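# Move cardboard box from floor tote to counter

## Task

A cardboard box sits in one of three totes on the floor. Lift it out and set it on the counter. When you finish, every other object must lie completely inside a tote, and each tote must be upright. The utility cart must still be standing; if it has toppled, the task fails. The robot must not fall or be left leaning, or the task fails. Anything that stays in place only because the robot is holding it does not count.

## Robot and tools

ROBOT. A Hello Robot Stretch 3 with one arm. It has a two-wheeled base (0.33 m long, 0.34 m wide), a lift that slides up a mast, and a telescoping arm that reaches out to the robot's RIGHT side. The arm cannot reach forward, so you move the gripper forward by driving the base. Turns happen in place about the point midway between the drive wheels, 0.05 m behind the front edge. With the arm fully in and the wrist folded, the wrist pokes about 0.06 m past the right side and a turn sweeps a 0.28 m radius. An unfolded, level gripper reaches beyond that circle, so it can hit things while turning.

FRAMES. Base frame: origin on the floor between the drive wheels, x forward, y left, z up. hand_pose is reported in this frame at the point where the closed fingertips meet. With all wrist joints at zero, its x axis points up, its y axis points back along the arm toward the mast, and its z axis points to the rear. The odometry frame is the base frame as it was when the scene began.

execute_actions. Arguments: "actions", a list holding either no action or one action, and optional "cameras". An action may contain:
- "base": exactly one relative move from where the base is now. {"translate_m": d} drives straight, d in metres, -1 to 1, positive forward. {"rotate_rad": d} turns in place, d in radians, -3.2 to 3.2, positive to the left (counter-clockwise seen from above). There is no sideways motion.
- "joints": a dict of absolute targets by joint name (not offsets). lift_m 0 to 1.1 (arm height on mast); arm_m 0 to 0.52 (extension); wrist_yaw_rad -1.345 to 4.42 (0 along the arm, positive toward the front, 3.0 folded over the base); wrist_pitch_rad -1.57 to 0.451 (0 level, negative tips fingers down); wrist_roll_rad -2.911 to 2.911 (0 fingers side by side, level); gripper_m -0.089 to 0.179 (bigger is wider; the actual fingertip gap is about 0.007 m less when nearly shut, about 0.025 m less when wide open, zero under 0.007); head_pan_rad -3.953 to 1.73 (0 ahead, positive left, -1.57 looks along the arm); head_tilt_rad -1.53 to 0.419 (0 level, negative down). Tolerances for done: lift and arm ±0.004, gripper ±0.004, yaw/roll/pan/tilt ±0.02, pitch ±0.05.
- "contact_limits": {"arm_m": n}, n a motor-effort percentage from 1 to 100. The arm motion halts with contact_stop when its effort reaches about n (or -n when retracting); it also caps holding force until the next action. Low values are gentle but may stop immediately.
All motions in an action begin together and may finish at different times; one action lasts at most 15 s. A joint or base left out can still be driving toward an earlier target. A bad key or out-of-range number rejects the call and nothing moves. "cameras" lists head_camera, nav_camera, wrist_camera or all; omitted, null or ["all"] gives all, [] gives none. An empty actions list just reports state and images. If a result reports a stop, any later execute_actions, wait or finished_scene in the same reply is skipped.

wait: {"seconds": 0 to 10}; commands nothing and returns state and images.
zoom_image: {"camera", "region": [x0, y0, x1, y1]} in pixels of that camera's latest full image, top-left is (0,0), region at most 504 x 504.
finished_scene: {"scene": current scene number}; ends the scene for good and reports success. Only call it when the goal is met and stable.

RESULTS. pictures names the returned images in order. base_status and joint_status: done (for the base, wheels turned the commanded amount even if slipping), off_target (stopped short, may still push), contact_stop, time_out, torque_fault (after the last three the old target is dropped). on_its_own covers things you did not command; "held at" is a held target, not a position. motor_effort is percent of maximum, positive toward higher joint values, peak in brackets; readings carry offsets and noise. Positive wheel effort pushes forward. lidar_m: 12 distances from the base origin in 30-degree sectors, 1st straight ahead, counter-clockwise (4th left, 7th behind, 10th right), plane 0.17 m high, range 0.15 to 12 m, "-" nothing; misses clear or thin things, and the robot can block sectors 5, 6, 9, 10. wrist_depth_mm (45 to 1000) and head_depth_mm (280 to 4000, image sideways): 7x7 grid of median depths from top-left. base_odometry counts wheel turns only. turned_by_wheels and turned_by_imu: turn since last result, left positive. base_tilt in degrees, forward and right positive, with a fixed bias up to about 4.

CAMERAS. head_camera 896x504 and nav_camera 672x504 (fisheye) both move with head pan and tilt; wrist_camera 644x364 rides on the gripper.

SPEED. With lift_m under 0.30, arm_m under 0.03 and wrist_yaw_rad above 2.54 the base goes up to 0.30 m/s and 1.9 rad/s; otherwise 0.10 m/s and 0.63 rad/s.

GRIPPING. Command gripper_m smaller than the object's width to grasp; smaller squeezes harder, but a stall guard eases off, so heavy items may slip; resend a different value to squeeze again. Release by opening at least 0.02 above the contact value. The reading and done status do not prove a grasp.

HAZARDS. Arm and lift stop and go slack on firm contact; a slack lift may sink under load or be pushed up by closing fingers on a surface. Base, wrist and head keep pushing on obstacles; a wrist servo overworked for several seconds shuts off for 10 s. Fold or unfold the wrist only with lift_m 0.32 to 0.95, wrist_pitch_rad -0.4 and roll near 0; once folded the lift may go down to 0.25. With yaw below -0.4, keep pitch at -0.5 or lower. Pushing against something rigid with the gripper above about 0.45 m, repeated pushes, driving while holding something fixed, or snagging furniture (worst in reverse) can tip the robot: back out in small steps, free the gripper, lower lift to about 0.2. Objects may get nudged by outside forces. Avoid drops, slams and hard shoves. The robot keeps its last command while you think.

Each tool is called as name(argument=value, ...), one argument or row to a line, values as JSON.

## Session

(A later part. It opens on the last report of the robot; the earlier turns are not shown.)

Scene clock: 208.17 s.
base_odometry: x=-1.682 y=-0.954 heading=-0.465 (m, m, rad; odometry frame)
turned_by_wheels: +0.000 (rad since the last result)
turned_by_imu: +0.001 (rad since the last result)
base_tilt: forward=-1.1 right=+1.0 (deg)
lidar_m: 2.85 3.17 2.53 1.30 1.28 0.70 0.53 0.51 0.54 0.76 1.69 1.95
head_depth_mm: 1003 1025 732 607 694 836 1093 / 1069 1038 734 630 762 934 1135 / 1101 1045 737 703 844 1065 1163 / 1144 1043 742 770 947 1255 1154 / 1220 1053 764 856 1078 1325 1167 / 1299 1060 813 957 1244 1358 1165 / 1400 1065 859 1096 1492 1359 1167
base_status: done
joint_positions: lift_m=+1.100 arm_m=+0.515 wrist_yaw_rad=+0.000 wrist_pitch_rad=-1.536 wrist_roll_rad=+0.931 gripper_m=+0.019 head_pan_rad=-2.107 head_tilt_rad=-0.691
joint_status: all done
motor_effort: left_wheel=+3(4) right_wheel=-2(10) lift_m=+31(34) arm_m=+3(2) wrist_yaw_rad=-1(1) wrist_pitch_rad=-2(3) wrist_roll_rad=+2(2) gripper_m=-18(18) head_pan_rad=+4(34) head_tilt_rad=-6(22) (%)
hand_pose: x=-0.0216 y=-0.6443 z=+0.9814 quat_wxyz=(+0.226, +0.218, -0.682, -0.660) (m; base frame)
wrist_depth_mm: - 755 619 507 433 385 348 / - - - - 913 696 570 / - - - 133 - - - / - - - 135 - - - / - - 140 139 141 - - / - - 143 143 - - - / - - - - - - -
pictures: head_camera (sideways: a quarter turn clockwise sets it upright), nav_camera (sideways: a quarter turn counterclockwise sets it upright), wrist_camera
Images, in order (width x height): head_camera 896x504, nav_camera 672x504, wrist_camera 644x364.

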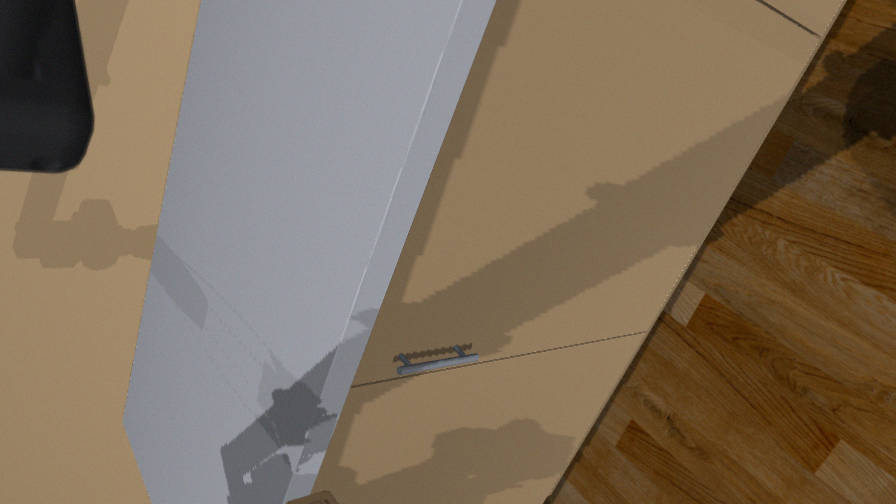

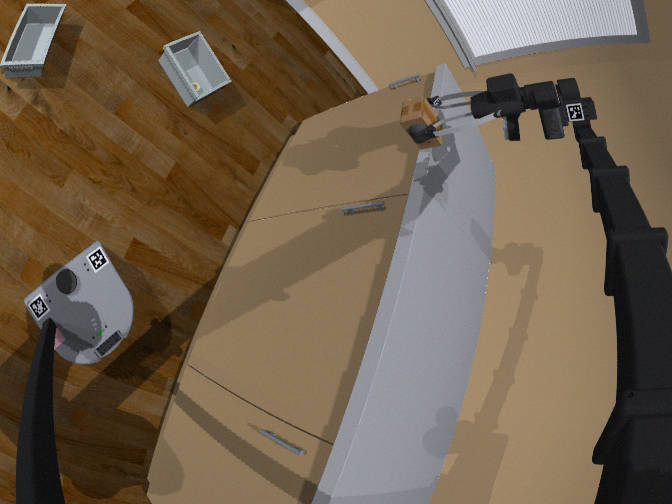

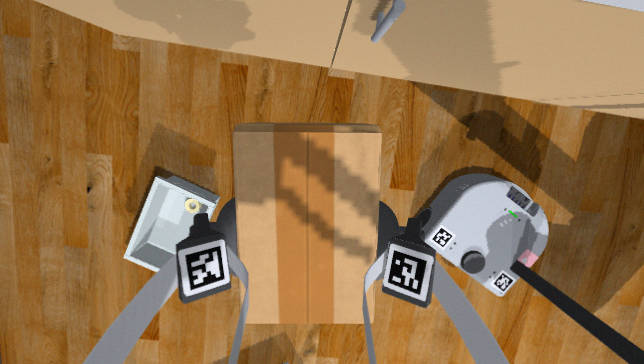

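execute_actions(
  actions=[
    {"base": {"rotate_rad": -0.88}, "joints": {"head_pan_rad": -1.45, "head_tilt_rad": -0.6}},
  ],
  cameras=["head_camera", "wrist_camera"],
)

Scene clock: 220.47 s.
base_odometry: x=-1.682 y=-0.954 heading=-1.345 (m, m, rad; odometry frame)
turned_by_wheels: -0.880 (rad since the last result)
turned_by_imu: -0.884 (rad since the last result)
base_tilt: forward=-1.0 right=+1.0 (deg)
lidar_m: 1.69 1.95 3.19 3.29 2.20 1.28 1.80 0.62 0.51 0.51 0.57 0.94
head_depth_mm: 941 1035 870 638 630 746 914 / - 1072 869 637 662 793 988 / 981 1116 817 642 696 842 1126 / 1006 1114 880 669 737 906 1156 / 1043 1150 884 671 784 972 1181 / 1078 1196 888 704 840 1055 1204 / 1115 1220 890 735 895 1155 1208
base_status: done
joint_positions: lift_m=+1.100 arm_m=+0.515 wrist_yaw_rad=+0.000 wrist_pitch_rad=-1.536 wrist_roll_rad=+0.931 gripper_m=+0.019 head_pan_rad=-1.457 head_tilt_rad=-0.606
joint_status: all done
motor_effort: left_wheel=+2(10) right_wheel=-2(12) lift_m=+31(31) arm_m=+2(3) wrist_yaw_rad=+1(1) wrist_pitch_rad=-2(2) wrist_roll_rad=+2(2) gripper_m=-17(17) head_pan_rad=+4(38) head_tilt_rad=+3(13) (%)
hand_pose: x=-0.0216 y=-0.6443 z=+0.9814 quat_wxyz=(+0.226, +0.218, -0.682, -0.660) (m; base frame)
wrist_depth_mm: 210 210 213 214 214 214 215 / 217 219 219 218 220 219 223 / 223 223 223 133 227 229 227 / 231 231 230 135 233 236 235 / 237 239 140 138 239 246 - / 248 245 144 145 251 - - / 254 255 255 257 260 - -
pictures: head_camera (sideways: a quarter turn clockwise sets it upright), wrist_camera
Images, in order (width x height): head_camera 896x504, wrist_camera 644x364.

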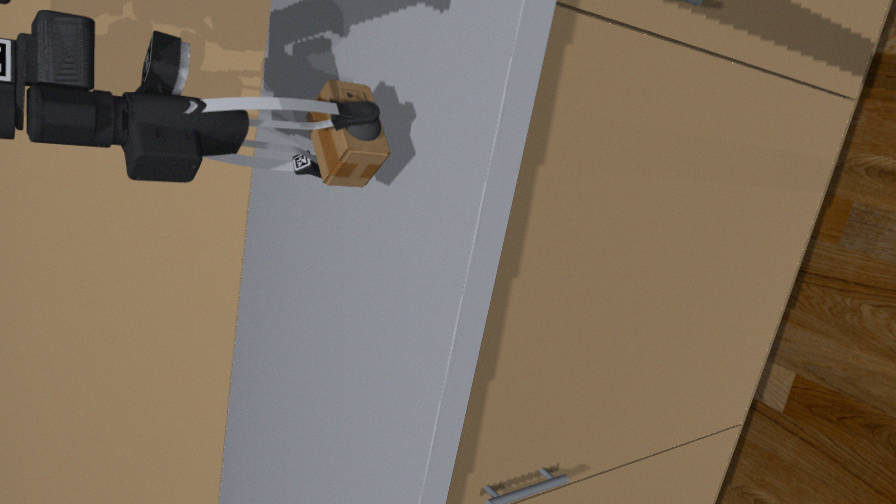

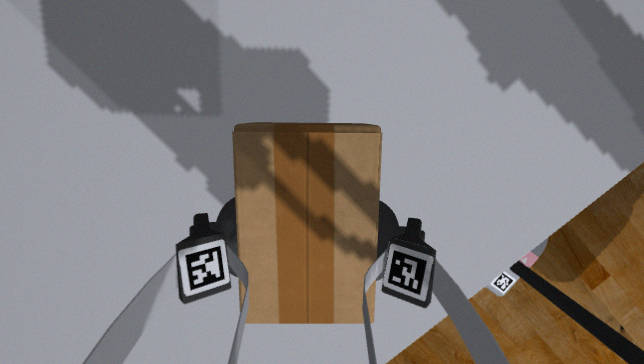

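execute_actions(
  actions=[
    {"joints": {"lift_m": 1.056}},
  ],
  cameras=["head_camera", "wrist_camera"],
)

Scene clock: 225.33 s.
base_odometry: x=-1.682 y=-0.954 heading=-1.345 (m, m, rad; odometry frame)
turned_by_wheels: +0.000 (rad since the last result)
turned_by_imu: +0.000 (rad since the last result)
base_tilt: forward=-1.1 right=+1.0 (deg)
lidar_m: 1.69 1.94 3.17 3.29 2.20 1.28 1.80 0.62 0.51 0.51 0.57 0.94
head_depth_mm: - 1024 870 638 629 744 919 / - - 874 628 662 790 994 / 978 1072 853 641 698 845 1125 / 1009 1116 883 668 740 907 1148 / 1043 1150 880 672 785 971 1174 / 1078 1193 884 700 836 1062 1210 / 1109 1220 888 735 898 1158 1202
base_status: not commanded
joint_positions: lift_m=+1.056 arm_m=+0.515 wrist_yaw_rad=+0.000 wrist_pitch_rad=-1.536 wrist_roll_rad=+0.931 gripper_m=+0.019 head_pan_rad=-1.457 head_tilt_rad=-0.606
joint_status: all done
motor_effort: left_wheel=+2(2) right_wheel=-2(2) lift_m=+19(30) arm_m=+3(3) wrist_yaw_rad=+1(1) wrist_pitch_rad=-2(2) wrist_roll_rad=+2(2) gripper_m=-18(18) head_pan_rad=+3(4) head_tilt_rad=+3(4) (%)
hand_pose: x=-0.0216 y=-0.6443 z=+0.9381 quat_wxyz=(+0.226, +0.218, -0.682, -0.660) (m; base frame)
wrist_depth_mm: 171 172 172 173 174 175 174 / 176 176 178 178 178 179 180 / 180 181 181 132 183 185 185 / 187 187 185 136 189 192 192 / 193 194 139 139 194 197 198 / 200 201 143 144 203 204 - / 206 208 207 209 210 - -
pictures: head_camera (sideways: a quarter turn clockwise sets it upright), wrist_camera
Images, in order (width x height): head_camera 896x504, wrist_camera 644x364.

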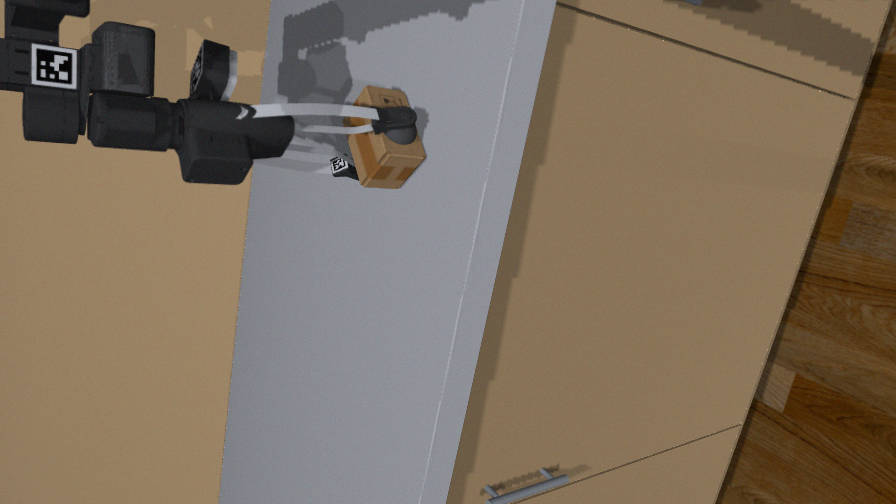

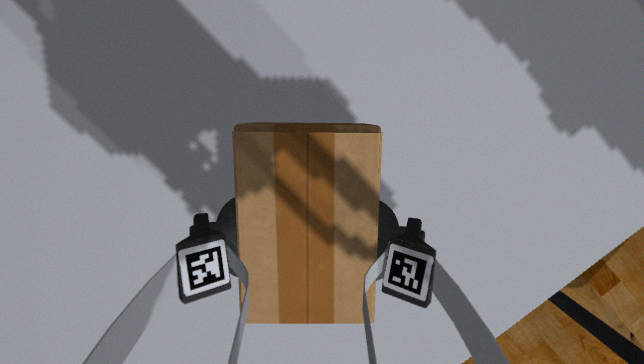

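execute_actions(
  actions=[
    {"joints": {"gripper_m": 0.11, "head_pan_rad": 0.3, "head_tilt_rad": -0.8}},
  ],
)

Scene clock: 229.10 s.
base_odometry: x=-1.682 y=-0.954 heading=-1.345 (m, m, rad; odometry frame)
turned_by_wheels: +0.000 (rad since the last result)
turned_by_imu: +0.000 (rad since the last result)
base_tilt: forward=-1.1 right=+1.0 (deg)
lidar_m: 1.69 1.94 3.17 3.29 2.20 1.28 1.80 0.62 0.51 0.51 0.58 0.94
head_depth_mm: 1652 1802 2084 1762 1435 1287 1125 / 1737 1925 2028 1769 1445 1279 1126 / 1836 2089 2104 1762 1497 1279 1126 / 1853 2128 2150 1772 1489 1281 1133 / 2061 2434 2204 1777 1501 1284 1132 / 2209 2552 2181 1777 1493 1289 1129 / 2349 2666 2190 1781 1473 1289 1138
base_status: not commanded
joint_positions: lift_m=+1.056 arm_m=+0.515 wrist_yaw_rad=+0.000 wrist_pitch_rad=-1.536 wrist_roll_rad=+0.931 gripper_m=+0.110 head_pan_rad=+0.293 head_tilt_rad=-0.790
joint_status: all done
motor_effort: left_wheel=+2(2) right_wheel=-2(2) lift_m=+19(19) arm_m=+3(2) wrist_yaw_rad=+0(1) wrist_pitch_rad=-3(3) wrist_roll_rad=+2(2) gripper_m=+0(80) head_pan_rad=+3(42) head_tilt_rad=-6(24) (%)
hand_pose: x=-0.0216 y=-0.6443 z=+0.9381 quat_wxyz=(+0.226, +0.218, -0.682, -0.660) (m; base frame)
wrist_depth_mm: 171 172 171 173 174 174 175 / 175 176 177 177 177 178 180 / 181 182 181 136 185 185 185 / 187 189 187 138 189 190 191 / 194 190 144 143 193 196 197 / 199 202 199 147 203 205 - / 204 208 208 210 209 213 -
pictures: head_camera (sideways: a quarter turn clockwise sets it upright), nav_camera (sideways: a quarter turn counterclockwise sets it upright), wrist_camera
Images, in order (width x height): head_camera 896x504, nav_camera 672x504, wrist_camera 644x364.

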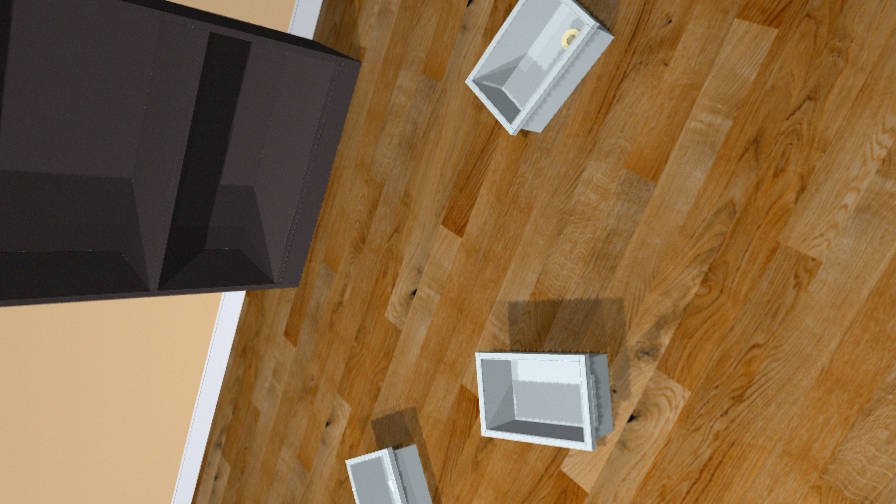

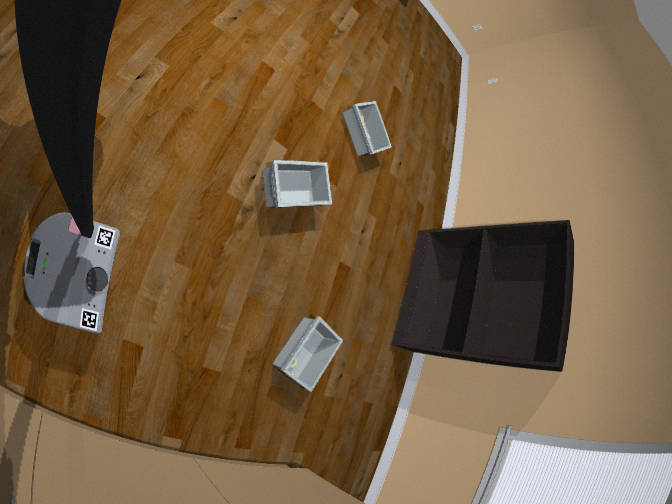

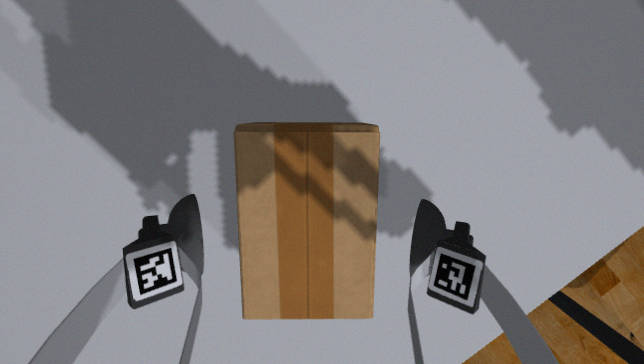

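execute_actions(
  actions=[
    {"joints": {"lift_m": 1.1}},
  ],
  cameras=["wrist_camera", "nav_camera"],
)

Scene clock: 233.63 s.
base_odometry: x=-1.682 y=-0.954 heading=-1.345 (m, m, rad; odometry frame)
turned_by_wheels: +0.000 (rad since the last result)
turned_by_imu: +0.000 (rad since the last result)
base_tilt: forward=-1.1 right=+1.0 (deg)
lidar_m: 1.69 1.95 3.17 3.29 2.20 1.28 1.80 0.61 0.51 0.51 0.58 0.94
head_depth_mm: 1653 1801 2060 1756 1437 1281 1120 / 1730 1893 2019 1754 1464 1283 1124 / 1816 2102 2114 1765 1492 1282 1133 / 1856 2137 2135 1777 1496 1287 1137 / 2061 2435 2182 1774 1497 1289 1129 / 2202 2528 2197 1789 1499 1292 1132 / 2368 2678 2203 1778 1465 1292 1140
base_status: not commanded
joint_positions: lift_m=+1.100 arm_m=+0.515 wrist_yaw_rad=+0.000 wrist_pitch_rad=-1.536 wrist_roll_rad=+0.931 gripper_m=+0.110 head_pan_rad=+0.293 head_tilt_rad=-0.790
joint_status: all done
motor_effort: left_wheel=+2(2) right_wheel=-2(2) lift_m=+30(31) arm_m=+3(2) wrist_yaw_rad=-1(0) wrist_pitch_rad=-2(2) wrist_roll_rad=+2(2) gripper_m=+0(0) head_pan_rad=+4(4) head_tilt_rad=-7(5) (%)
hand_pose: x=-0.0216 y=-0.6443 z=+0.9814 quat_wxyz=(+0.226, +0.218, -0.682, -0.660) (m; base frame)
wrist_depth_mm: 209 212 211 212 214 216 215 / 215 218 219 219 220 221 222 / 225 224 224 179 227 229 229 / 230 231 229 182 235 235 237 / 240 238 237 188 240 243 - / 246 247 249 249 251 - - / 253 253 257 258 263 - -
pictures: nav_camera (sideways: a quarter turn counterclockwise sets it upright), wrist_camera
Images, in order (width x height): nav_camera 672x504, wrist_camera 644x364.

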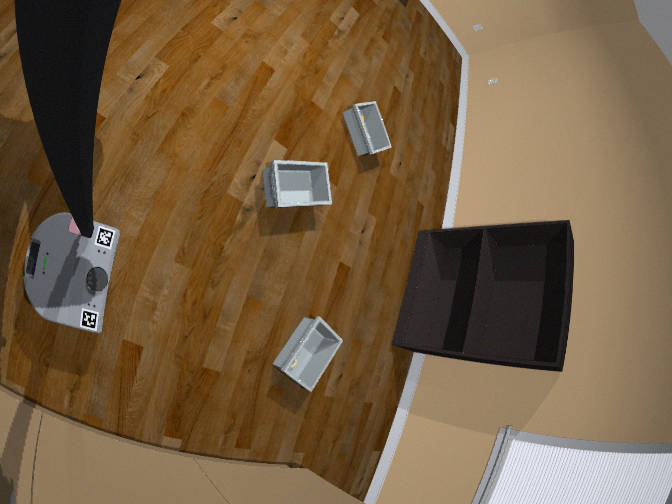

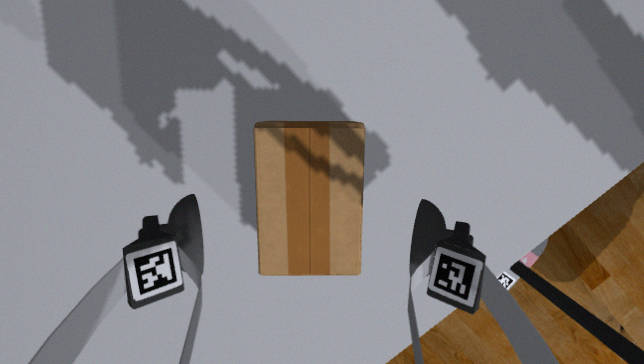

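finished_scene(
  scene=2,
)

The scene is finished: the task was done.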